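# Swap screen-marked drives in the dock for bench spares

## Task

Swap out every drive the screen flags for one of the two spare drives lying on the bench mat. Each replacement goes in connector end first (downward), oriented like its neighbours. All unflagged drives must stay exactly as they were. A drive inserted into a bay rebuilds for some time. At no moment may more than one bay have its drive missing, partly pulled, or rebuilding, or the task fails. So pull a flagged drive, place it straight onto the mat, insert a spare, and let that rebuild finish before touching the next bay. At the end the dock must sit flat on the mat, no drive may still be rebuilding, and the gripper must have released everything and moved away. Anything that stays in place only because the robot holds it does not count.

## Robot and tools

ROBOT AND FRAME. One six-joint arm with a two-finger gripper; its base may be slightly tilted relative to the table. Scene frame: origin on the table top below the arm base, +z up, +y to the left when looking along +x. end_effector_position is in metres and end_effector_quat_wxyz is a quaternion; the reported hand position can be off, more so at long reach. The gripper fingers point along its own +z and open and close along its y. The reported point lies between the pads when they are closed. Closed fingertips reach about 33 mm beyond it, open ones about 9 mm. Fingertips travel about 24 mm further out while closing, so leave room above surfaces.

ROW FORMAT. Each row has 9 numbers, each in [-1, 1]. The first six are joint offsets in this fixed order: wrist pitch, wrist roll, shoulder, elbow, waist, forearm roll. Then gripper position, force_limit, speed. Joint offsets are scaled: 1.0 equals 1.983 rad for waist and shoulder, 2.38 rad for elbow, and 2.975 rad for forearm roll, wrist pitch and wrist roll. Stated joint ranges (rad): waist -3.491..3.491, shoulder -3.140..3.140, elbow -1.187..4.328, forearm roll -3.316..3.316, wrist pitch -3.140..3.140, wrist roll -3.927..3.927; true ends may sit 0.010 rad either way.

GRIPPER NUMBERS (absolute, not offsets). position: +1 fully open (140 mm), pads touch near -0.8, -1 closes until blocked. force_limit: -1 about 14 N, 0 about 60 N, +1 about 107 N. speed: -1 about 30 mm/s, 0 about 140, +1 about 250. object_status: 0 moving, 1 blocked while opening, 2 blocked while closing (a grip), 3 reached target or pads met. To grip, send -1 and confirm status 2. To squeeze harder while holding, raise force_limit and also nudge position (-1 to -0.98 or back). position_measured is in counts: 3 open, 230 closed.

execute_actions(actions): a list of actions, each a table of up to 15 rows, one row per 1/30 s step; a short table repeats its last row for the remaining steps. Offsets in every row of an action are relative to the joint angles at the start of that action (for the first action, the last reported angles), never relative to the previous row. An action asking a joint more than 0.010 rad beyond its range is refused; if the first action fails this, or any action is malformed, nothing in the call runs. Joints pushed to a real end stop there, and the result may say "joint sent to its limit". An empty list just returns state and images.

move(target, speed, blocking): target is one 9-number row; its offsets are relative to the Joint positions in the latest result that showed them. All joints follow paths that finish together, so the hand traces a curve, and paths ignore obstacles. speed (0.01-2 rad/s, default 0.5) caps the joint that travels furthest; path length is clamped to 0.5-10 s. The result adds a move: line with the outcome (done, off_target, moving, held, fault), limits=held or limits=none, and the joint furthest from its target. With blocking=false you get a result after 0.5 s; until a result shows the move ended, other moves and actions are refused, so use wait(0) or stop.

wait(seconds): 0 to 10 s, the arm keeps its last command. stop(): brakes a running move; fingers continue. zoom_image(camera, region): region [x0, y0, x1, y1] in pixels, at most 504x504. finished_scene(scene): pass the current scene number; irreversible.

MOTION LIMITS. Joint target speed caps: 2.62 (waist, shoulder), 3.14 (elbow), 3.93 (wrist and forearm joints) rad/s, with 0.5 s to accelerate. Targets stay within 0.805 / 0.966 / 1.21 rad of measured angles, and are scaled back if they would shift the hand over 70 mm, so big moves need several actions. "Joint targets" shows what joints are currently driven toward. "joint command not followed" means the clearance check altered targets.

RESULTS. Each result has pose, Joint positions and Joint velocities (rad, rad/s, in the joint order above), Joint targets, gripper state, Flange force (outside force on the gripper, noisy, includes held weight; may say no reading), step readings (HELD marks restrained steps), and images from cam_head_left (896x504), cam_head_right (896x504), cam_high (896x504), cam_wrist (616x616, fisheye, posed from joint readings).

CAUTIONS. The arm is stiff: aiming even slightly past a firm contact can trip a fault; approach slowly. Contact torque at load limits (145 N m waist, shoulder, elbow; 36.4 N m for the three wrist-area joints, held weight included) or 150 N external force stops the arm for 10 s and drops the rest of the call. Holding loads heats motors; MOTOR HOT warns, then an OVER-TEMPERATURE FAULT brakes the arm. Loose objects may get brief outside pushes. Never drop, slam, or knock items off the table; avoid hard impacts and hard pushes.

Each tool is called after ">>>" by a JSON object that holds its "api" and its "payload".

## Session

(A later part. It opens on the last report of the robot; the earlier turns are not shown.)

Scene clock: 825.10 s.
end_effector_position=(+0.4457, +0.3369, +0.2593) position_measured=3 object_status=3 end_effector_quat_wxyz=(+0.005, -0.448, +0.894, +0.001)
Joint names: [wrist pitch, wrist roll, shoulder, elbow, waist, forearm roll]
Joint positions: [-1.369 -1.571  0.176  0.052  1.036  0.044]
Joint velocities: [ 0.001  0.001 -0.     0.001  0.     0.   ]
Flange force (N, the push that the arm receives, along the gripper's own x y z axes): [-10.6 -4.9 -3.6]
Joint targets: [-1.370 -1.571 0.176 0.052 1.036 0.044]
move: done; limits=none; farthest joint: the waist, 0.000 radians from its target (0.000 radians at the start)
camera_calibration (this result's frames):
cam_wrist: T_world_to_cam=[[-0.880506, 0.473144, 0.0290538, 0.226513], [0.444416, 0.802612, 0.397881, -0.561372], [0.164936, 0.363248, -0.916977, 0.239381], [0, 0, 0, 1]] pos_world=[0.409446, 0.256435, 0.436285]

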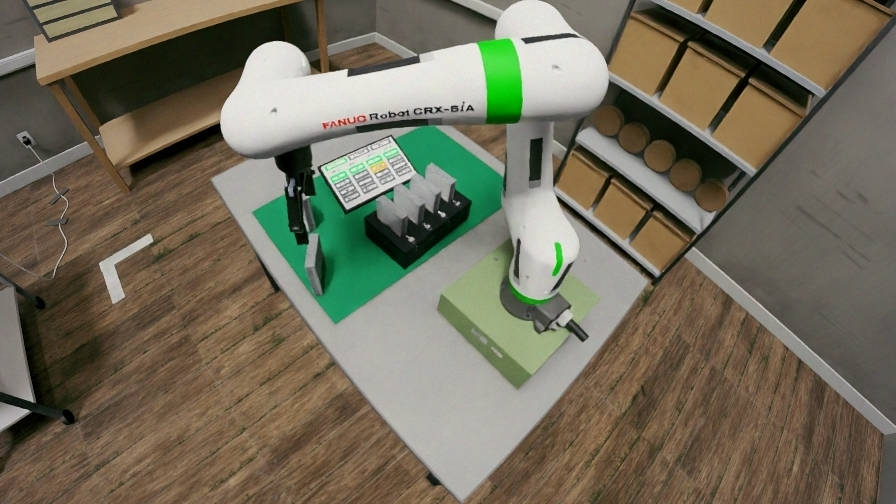

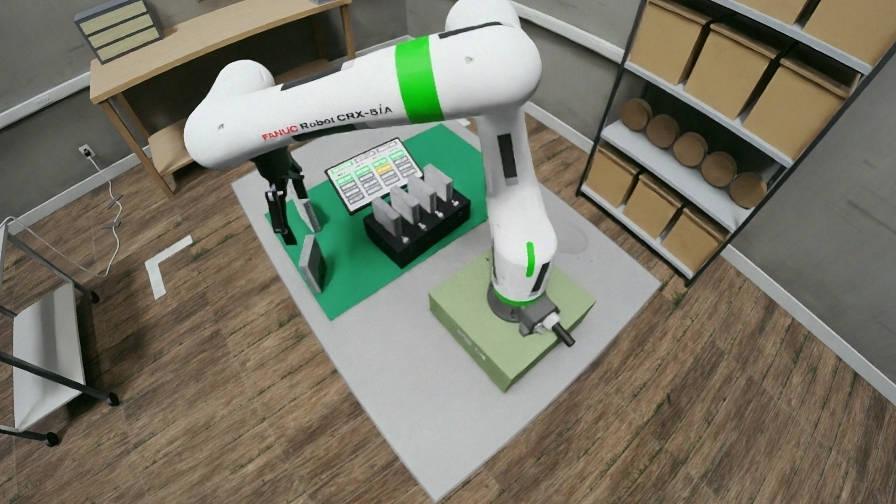

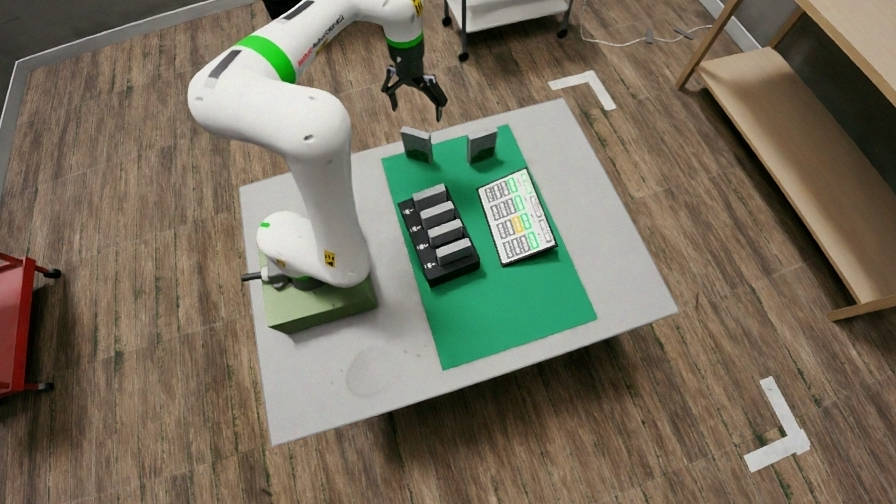

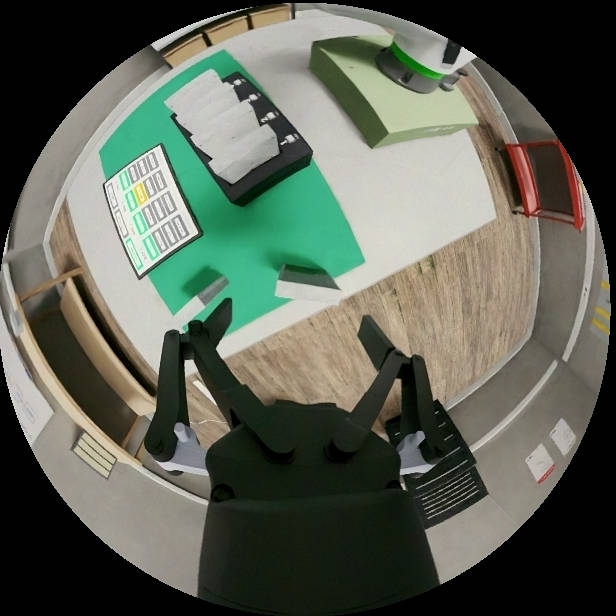

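>>> {"api": "move", "payload": {"target": [-0.0094,0.9775,-0.2874,-0.2277,-0.3116,-0.0165,-1,0.3,0.5], "speed": 1.5}}

>>> {"api": "move", "payload": {"target": [0.0598,0,0.0247,-0.0542,0,0,-1,0.3,0.5], "speed": 0.4}}

Scene clock: 847.70 s.
end_effector_position=(+0.3340, -0.0285, +0.2579) position_measured=234 object_status=3 end_effector_quat_wxyz=(+0.000, +0.999, +0.035, -0.001)
Joint names: [wrist pitch, wrist roll, shoulder, elbow, waist, forearm roll]
Joint positions: [-1.397  1.337 -0.394 -0.49   0.418 -0.005]
Joint velocities: [ 0.001  0.001 -0.    -0.    -0.     0.   ]
Flange force (N, the push that the arm receives, along the gripper's own x y z axes): [9.3 2.2 -4.9]
Joint targets: [-1.397 1.337 -0.394 -0.490 0.418 -0.005]
move: done; limits=none; farthest joint: the waist, 0.000 radians from its target (0.618 radians at the start)
camera_calibration (this result's frames):
cam_wrist: T_world_to_cam=[[0.21634, -0.975781, 0.0323841, -0.107399], [-0.901648, -0.186962, 0.389969, 0.205519], [-0.37447, -0.113565, -0.920258, 0.556717], [0, 0, 0, 1]] pos_world=[0.417014, -0.00315002, 0.435655]

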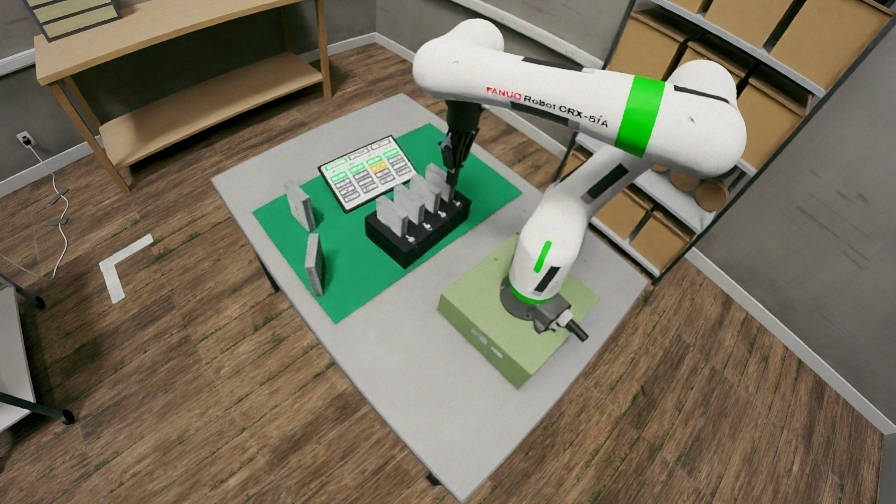

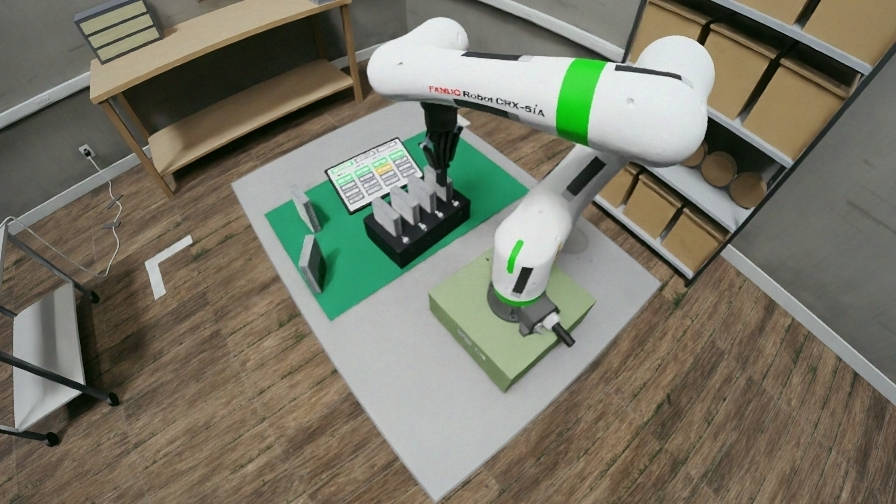

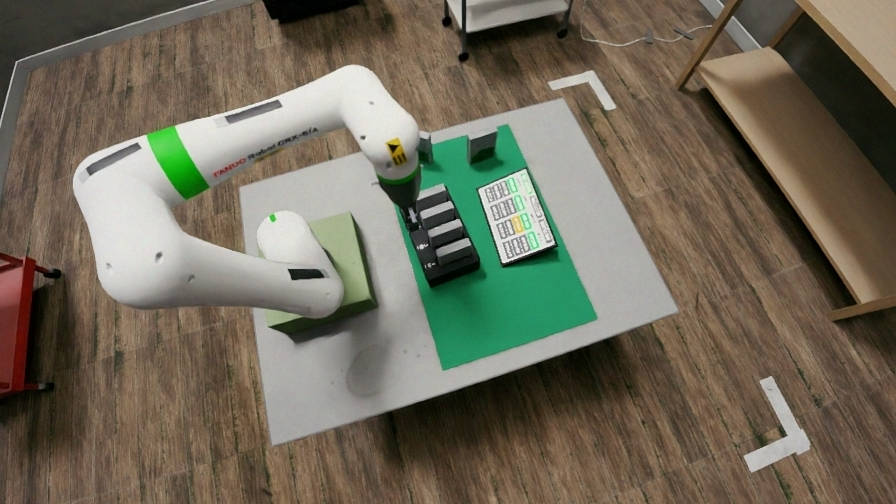

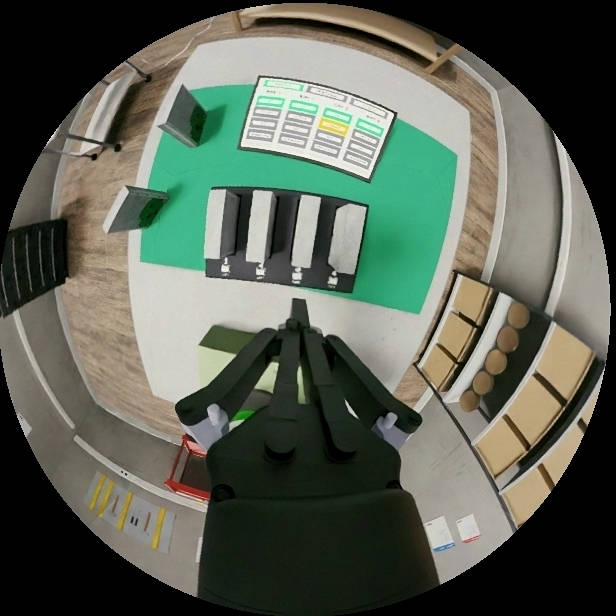

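Scene clock: 848.50 s.
end_effector_position=(+0.3334, -0.0291, +0.1899) position_measured=234 object_status=3 end_effector_quat_wxyz=(+0.000, +0.999, +0.035, -0.001)
Joint names: [wrist pitch, wrist roll, shoulder, elbow, waist, forearm roll]
Joint positions: [-1.22   1.337 -0.345 -0.619  0.418 -0.005]
Joint velocities: [ 0.    -0.    -0.    -0.     0.    -0.002]
Flange force (N, the push that the arm receives, along the gripper's own x y z axes): [11.3 3.8 -3.5]
Joint targets: [-1.220 1.337 -0.345 -0.619 0.418 -0.005]
move: done; limits=none; farthest joint: the waist, 0.000 radians from its target (0.000 radians at the start)
camera_calibration (this result's frames):
cam_wrist: T_world_to_cam=[[0.215477, -0.975968, 0.0325113, -0.105372], [-0.901798, -0.186109, 0.390032, 0.231375], [-0.374608, -0.113362, -0.920227, 0.493862], [0, 0, 0, 1]] pos_world=[0.416363, -0.00379369, 0.367648]

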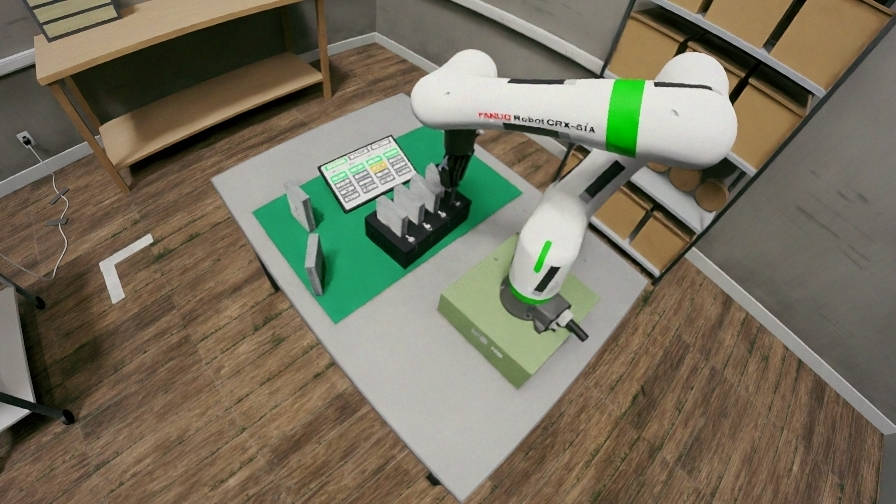

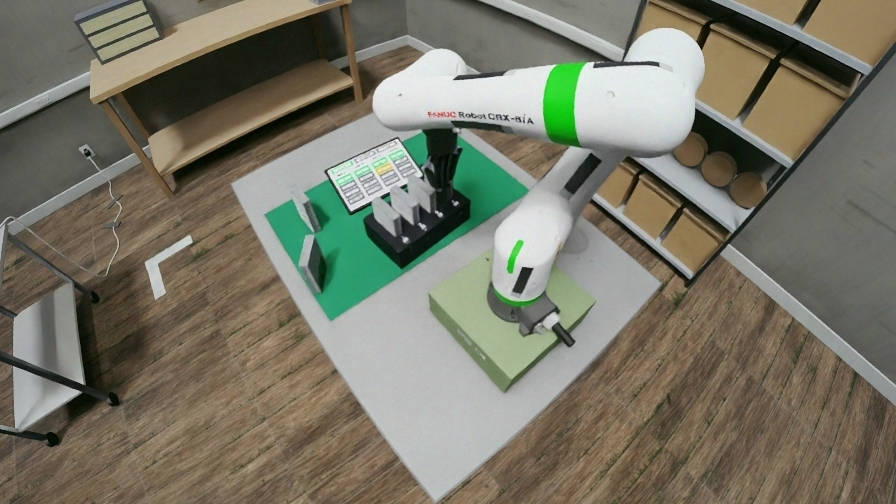

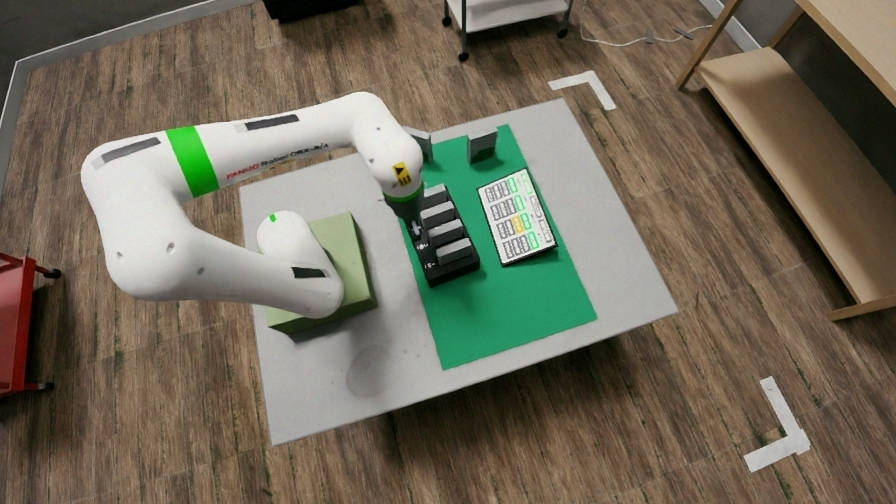

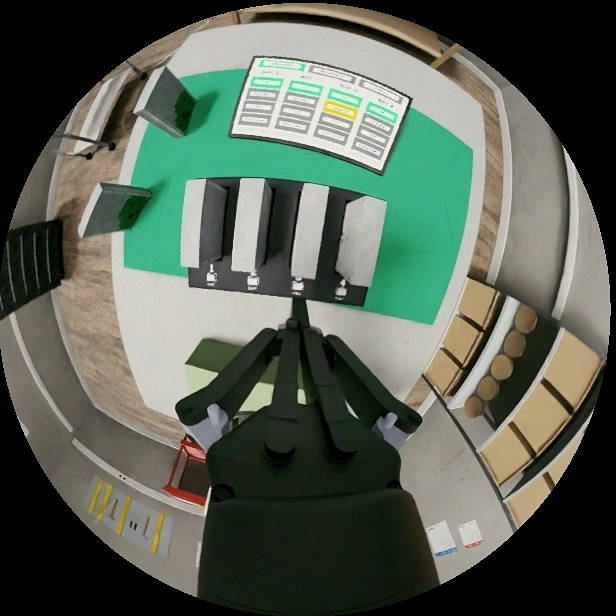

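>>> {"api": "move", "payload": {"target": [0.0565,0,0.0399,-0.0366,0,0,-1,0.3,0.5], "speed": 0.25}}

>>> {"api": "move", "payload": {"target": [0.006,0,0.0042,-0.0039,0,0,-1,0.3,0.5], "speed": 0.02}}

Scene clock: 854.23 s.
end_effector_position=(+0.3354, -0.0289, +0.1325) position_measured=234 object_status=3 end_effector_quat_wxyz=(+0.000, +0.999, +0.034, +0.000)
Joint names: [wrist pitch, wrist roll, shoulder, elbow, waist, forearm roll]
Joint positions: [-1.051  1.337 -0.266 -0.706  0.418 -0.005]
Joint velocities: [-0.001  0.001 -0.    -0.001  0.    -0.003]
Flange force (N, the push that the arm receives, along the gripper's own x y z axes): [7.4 2.5 -3.1]
Joint targets: [-1.051 1.337 -0.266 -0.706 0.418 -0.005]
move: done; limits=none; farthest joint: the waist, 0.000 radians from its target (0.000 radians at the start)
camera_calibration (this result's frames):
cam_wrist: T_world_to_cam=[[0.214697, -0.976132, 0.0327235, -0.103499], [-0.902668, -0.185521, 0.388295, 0.256182], [-0.372957, -0.112904, -0.920954, 0.441422], [0, 0, 0, 1]] pos_world=[0.418099, -0.00366307, 0.310442]

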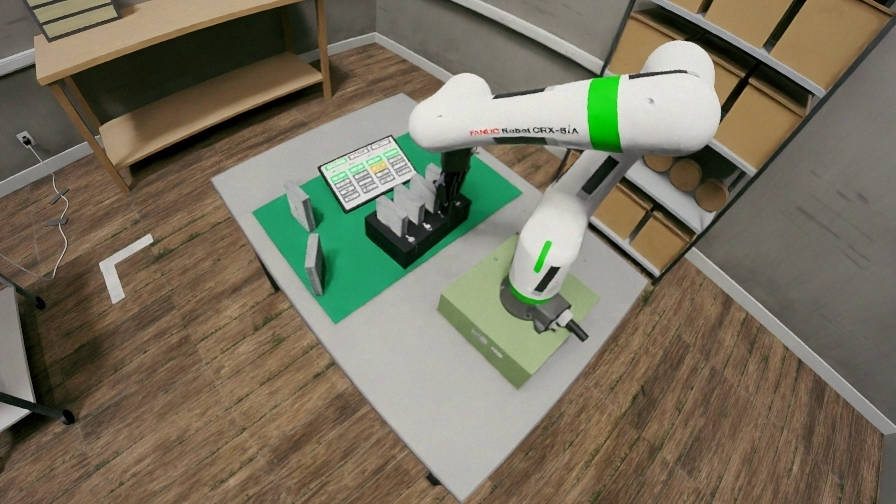

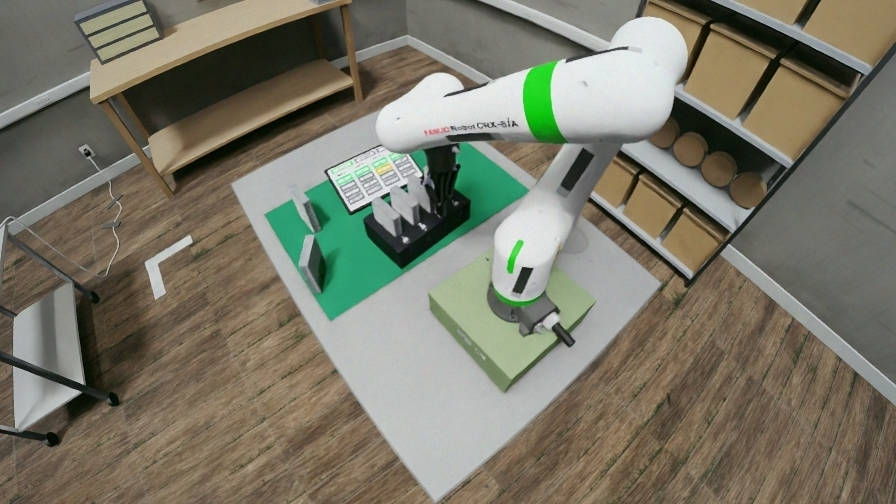

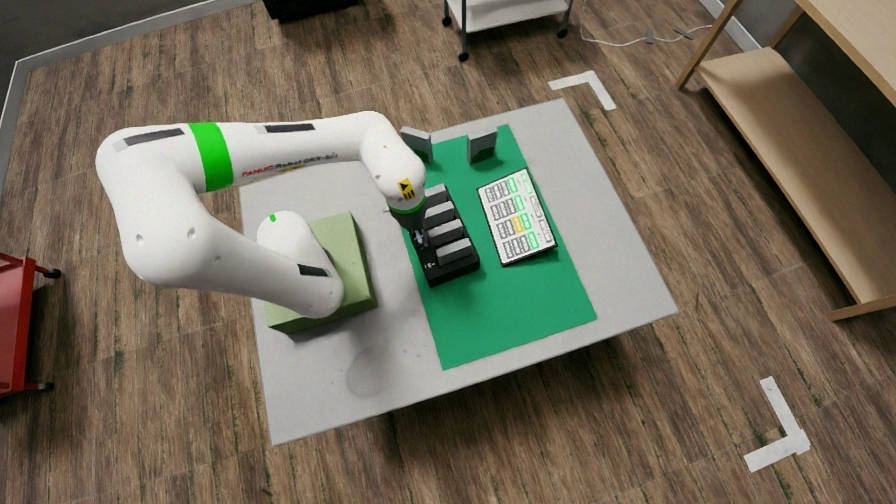

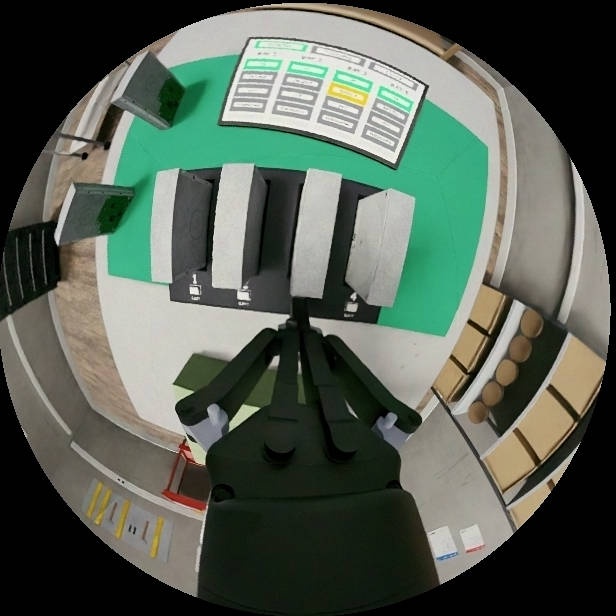

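Scene clock: 855.33 s.
end_effector_position=(+0.3351, -0.0290, +0.1266) position_measured=234 object_status=3 end_effector_quat_wxyz=(+0.000, +0.999, +0.034, +0.000)
Joint names: [wrist pitch, wrist roll, shoulder, elbow, waist, forearm roll]
Joint positions: [-1.034  1.337 -0.257 -0.716  0.418 -0.005]
Joint velocities: [0.    0.    0.    0.001 0.    0.001]
Flange force (N, the push that the arm receives, along the gripper's own x y z axes): [10.4 0.0 -1.7]
Joint targets: [-1.034 1.337 -0.257 -0.716 0.418 -0.005]
move: done; limits=none; farthest joint: the waist, 0.000 radians from its target (0.000 radians at the start)
camera_calibration (this result's frames):
cam_wrist: T_world_to_cam=[[0.21461, -0.976151, 0.03274, -0.103354], [-0.902776, -0.185463, 0.388071, 0.2582], [-0.372743, -0.112841, -0.921048, 0.435771], [0, 0, 0, 1]] pos_world=[0.417708, -0.00382956, 0.304549]

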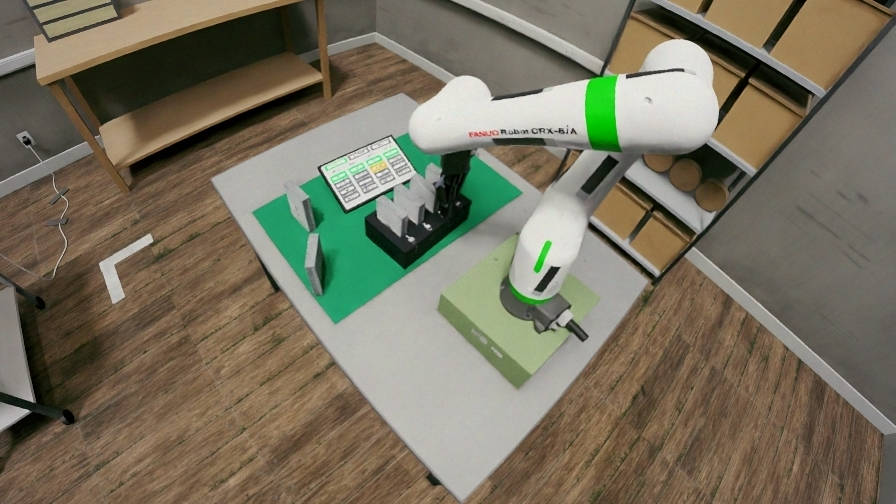

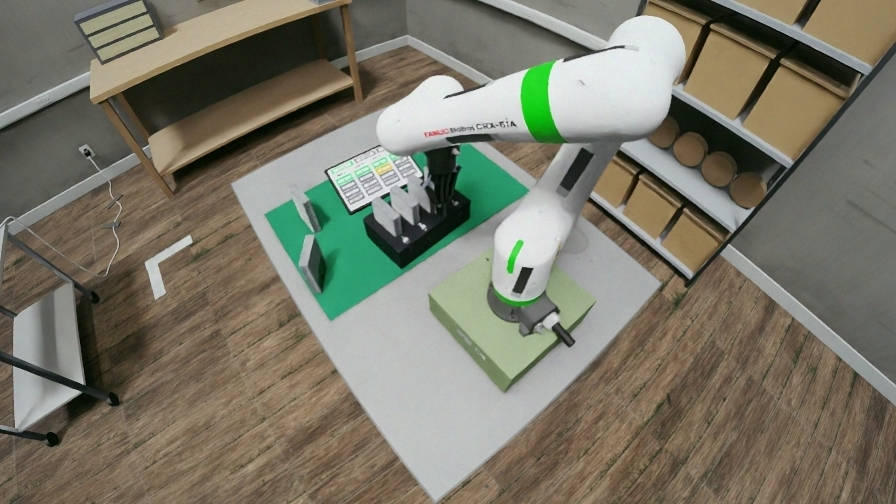

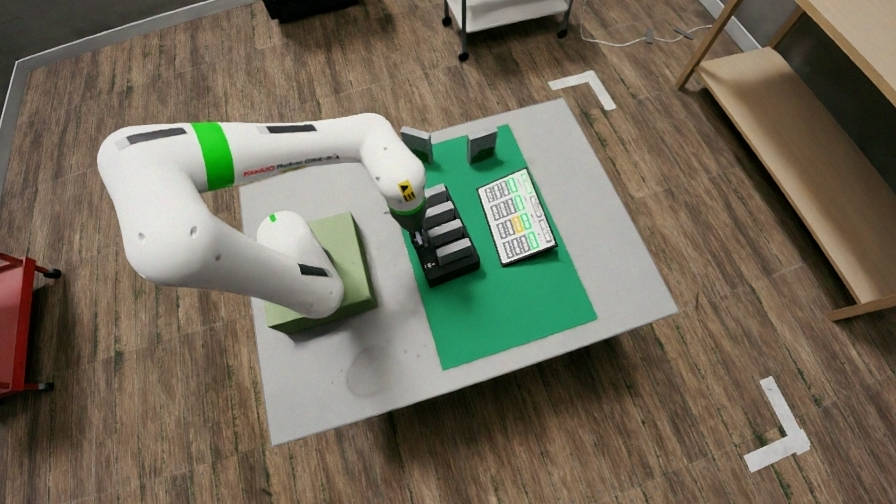

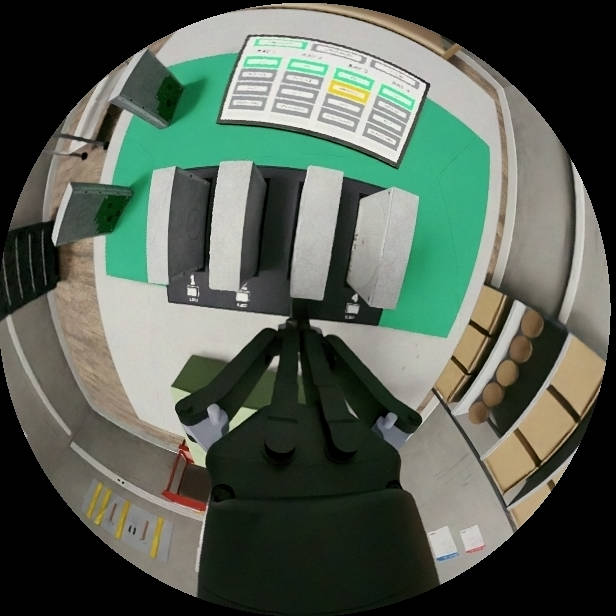

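Pressing 3 mm further.

>>> {"api": "move", "payload": {"target": [0.003,0,0.0021,-0.0019,0,0,-1,0.3,0.5], "speed": 0.015}}

Scene clock: 859.70 s.
end_effector_position=(+0.3349, -0.0291, +0.1237) position_measured=234 object_status=3 end_effector_quat_wxyz=(+0.000, +0.999, +0.034, +0.000)
Joint names: [wrist pitch, wrist roll, shoulder, elbow, waist, forearm roll]
Joint positions: [-1.025  1.337 -0.253 -0.72   0.418 -0.005]
Joint velocities: [-0.001 -0.    -0.     0.     0.     0.001]
Flange force (N, the push that the arm receives, along the gripper's own x y z axes): [11.4 2.4 -3.6]
Joint targets: [-1.025 1.337 -0.253 -0.720 0.418 -0.005]
move: done; limits=none; farthest joint: the waist, 0.000 radians from its target (0.000 radians at the start)
camera_calibration (this result's frames):
cam_wrist: T_world_to_cam=[[0.214566, -0.976161, 0.0327402, -0.10328], [-0.90288, -0.18545, 0.387834, 0.259247], [-0.372516, -0.112776, -0.921148, 0.432981], [0, 0, 0, 1]] pos_world=[0.417522, -0.00391009, 0.301676]

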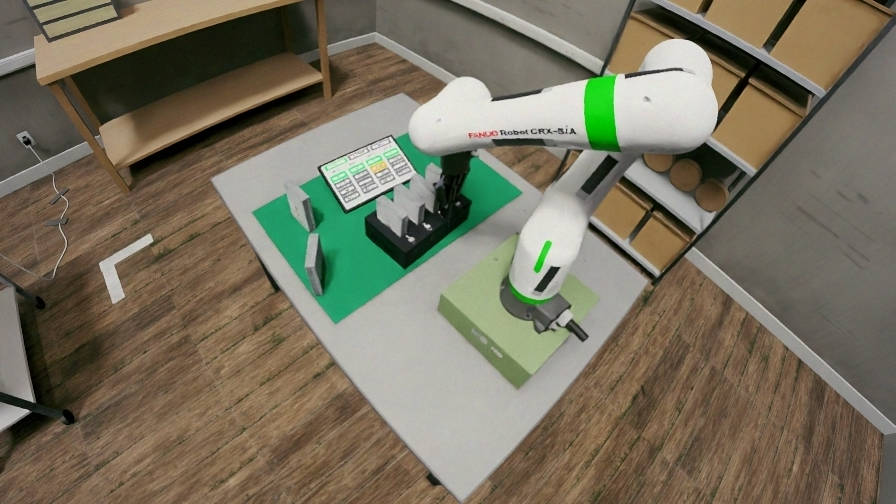

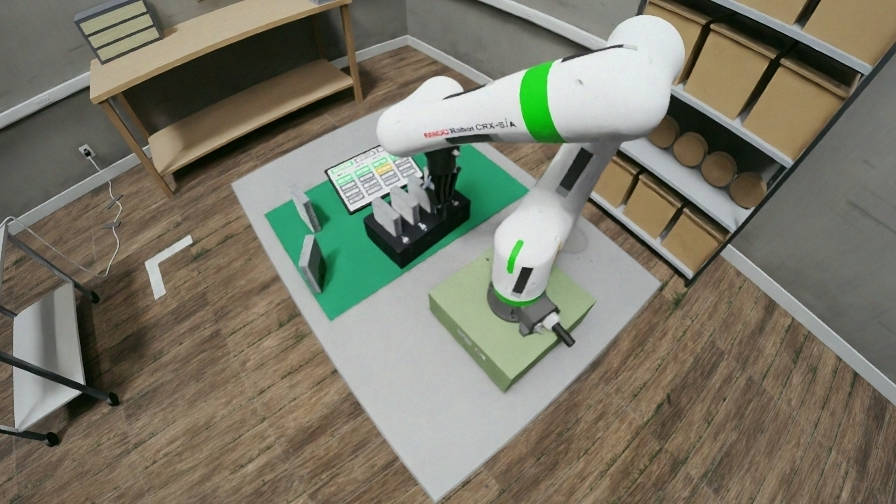

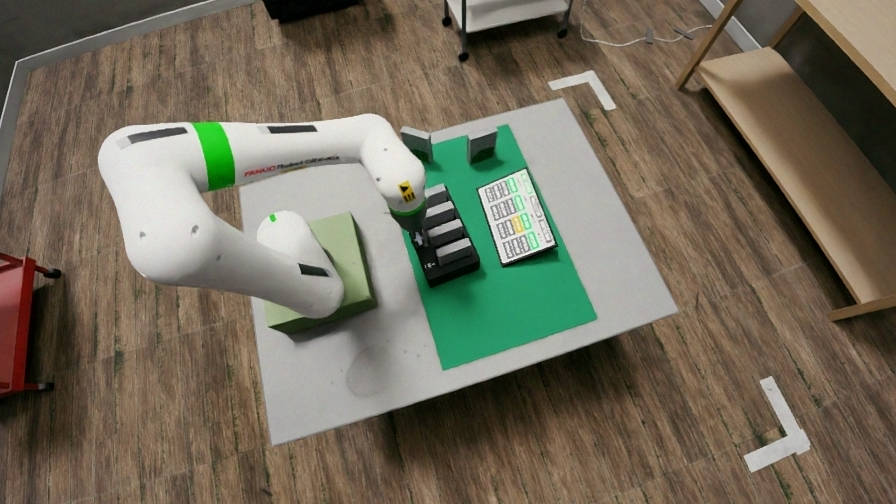

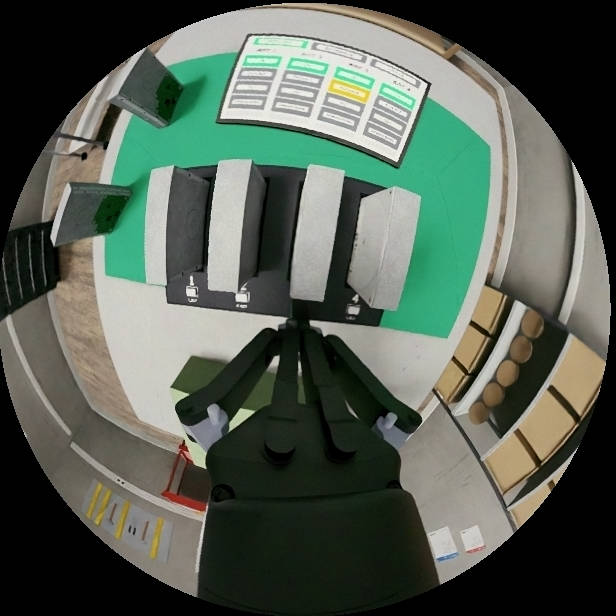

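>>> {"api": "move", "payload": {"target": [0.0025,0,0.0017,-0.0016,0,0,-1,0.3,0.5], "speed": 0.015}}

Scene clock: 862.63 s.
end_effector_position=(+0.3348, -0.0292, +0.1214) position_measured=234 object_status=3 end_effector_quat_wxyz=(+0.000, +0.999, +0.034, +0.001)
Joint names: [wrist pitch, wrist roll, shoulder, elbow, waist, forearm roll]
Joint positions: [-1.017  1.337 -0.25  -0.724  0.418 -0.005]
Joint velocities: [-0.    -0.    -0.    -0.    -0.    -0.001]
Flange force (N, the push that the arm receives, along the gripper's own x y z axes): [0.7 -0.9 -39.1]
Joint targets: [-1.017 1.337 -0.250 -0.724 0.418 -0.005]
move: done; limits=none; farthest joint: the waist, 0.000 radians from its target (0.000 radians at the start)
camera_calibration (this result's frames):
cam_wrist: T_world_to_cam=[[0.214529, -0.976169, 0.0327398, -0.103224], [-0.902969, -0.185441, 0.387632, 0.26006], [-0.372323, -0.112721, -0.921232, 0.430669], [0, 0, 0, 1]] pos_world=[0.417319, -0.00399235, 0.299318]

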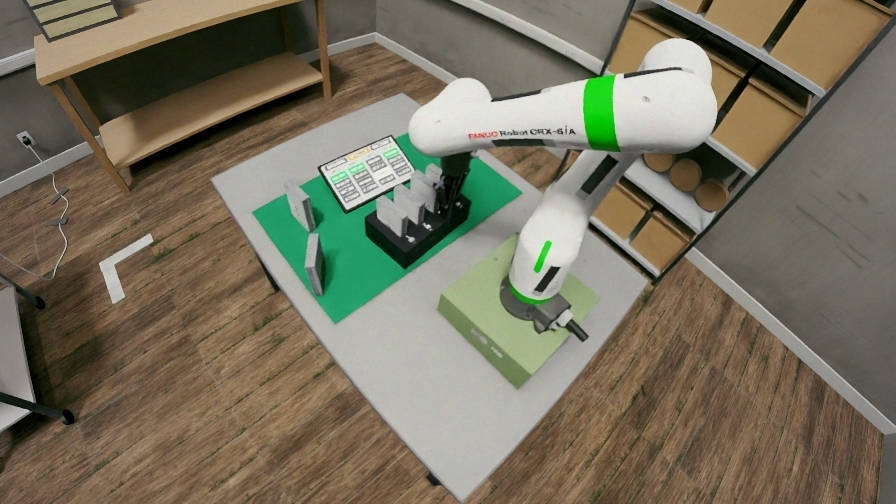

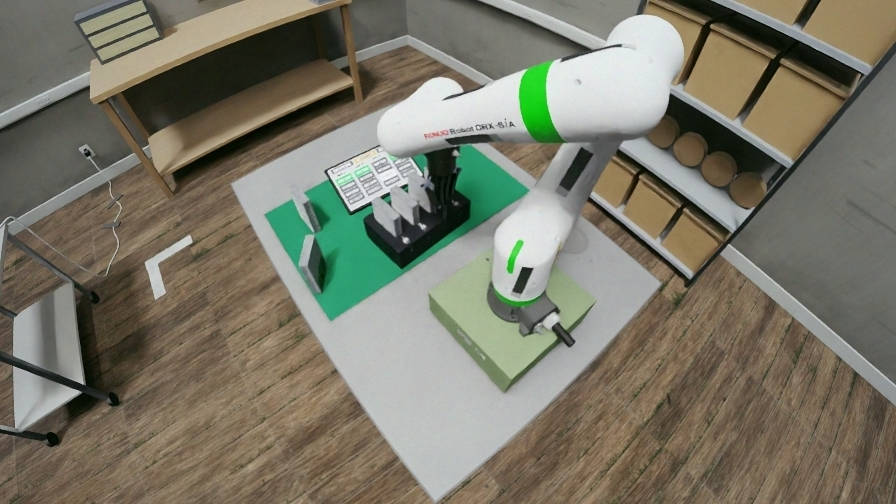

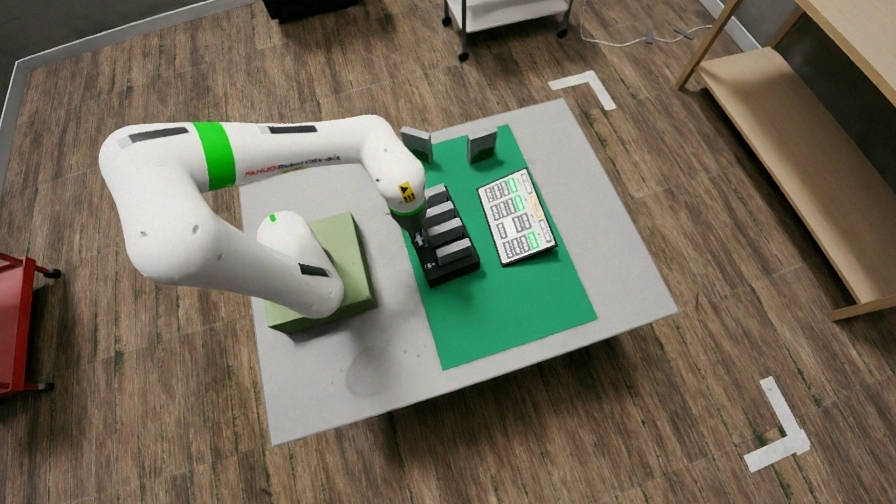

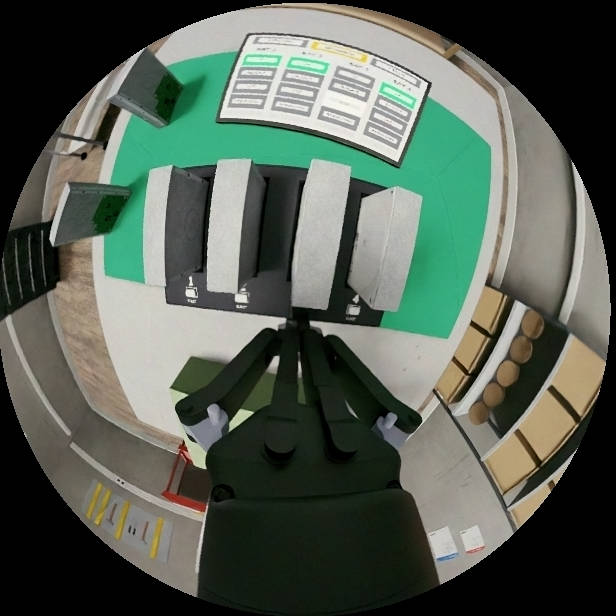

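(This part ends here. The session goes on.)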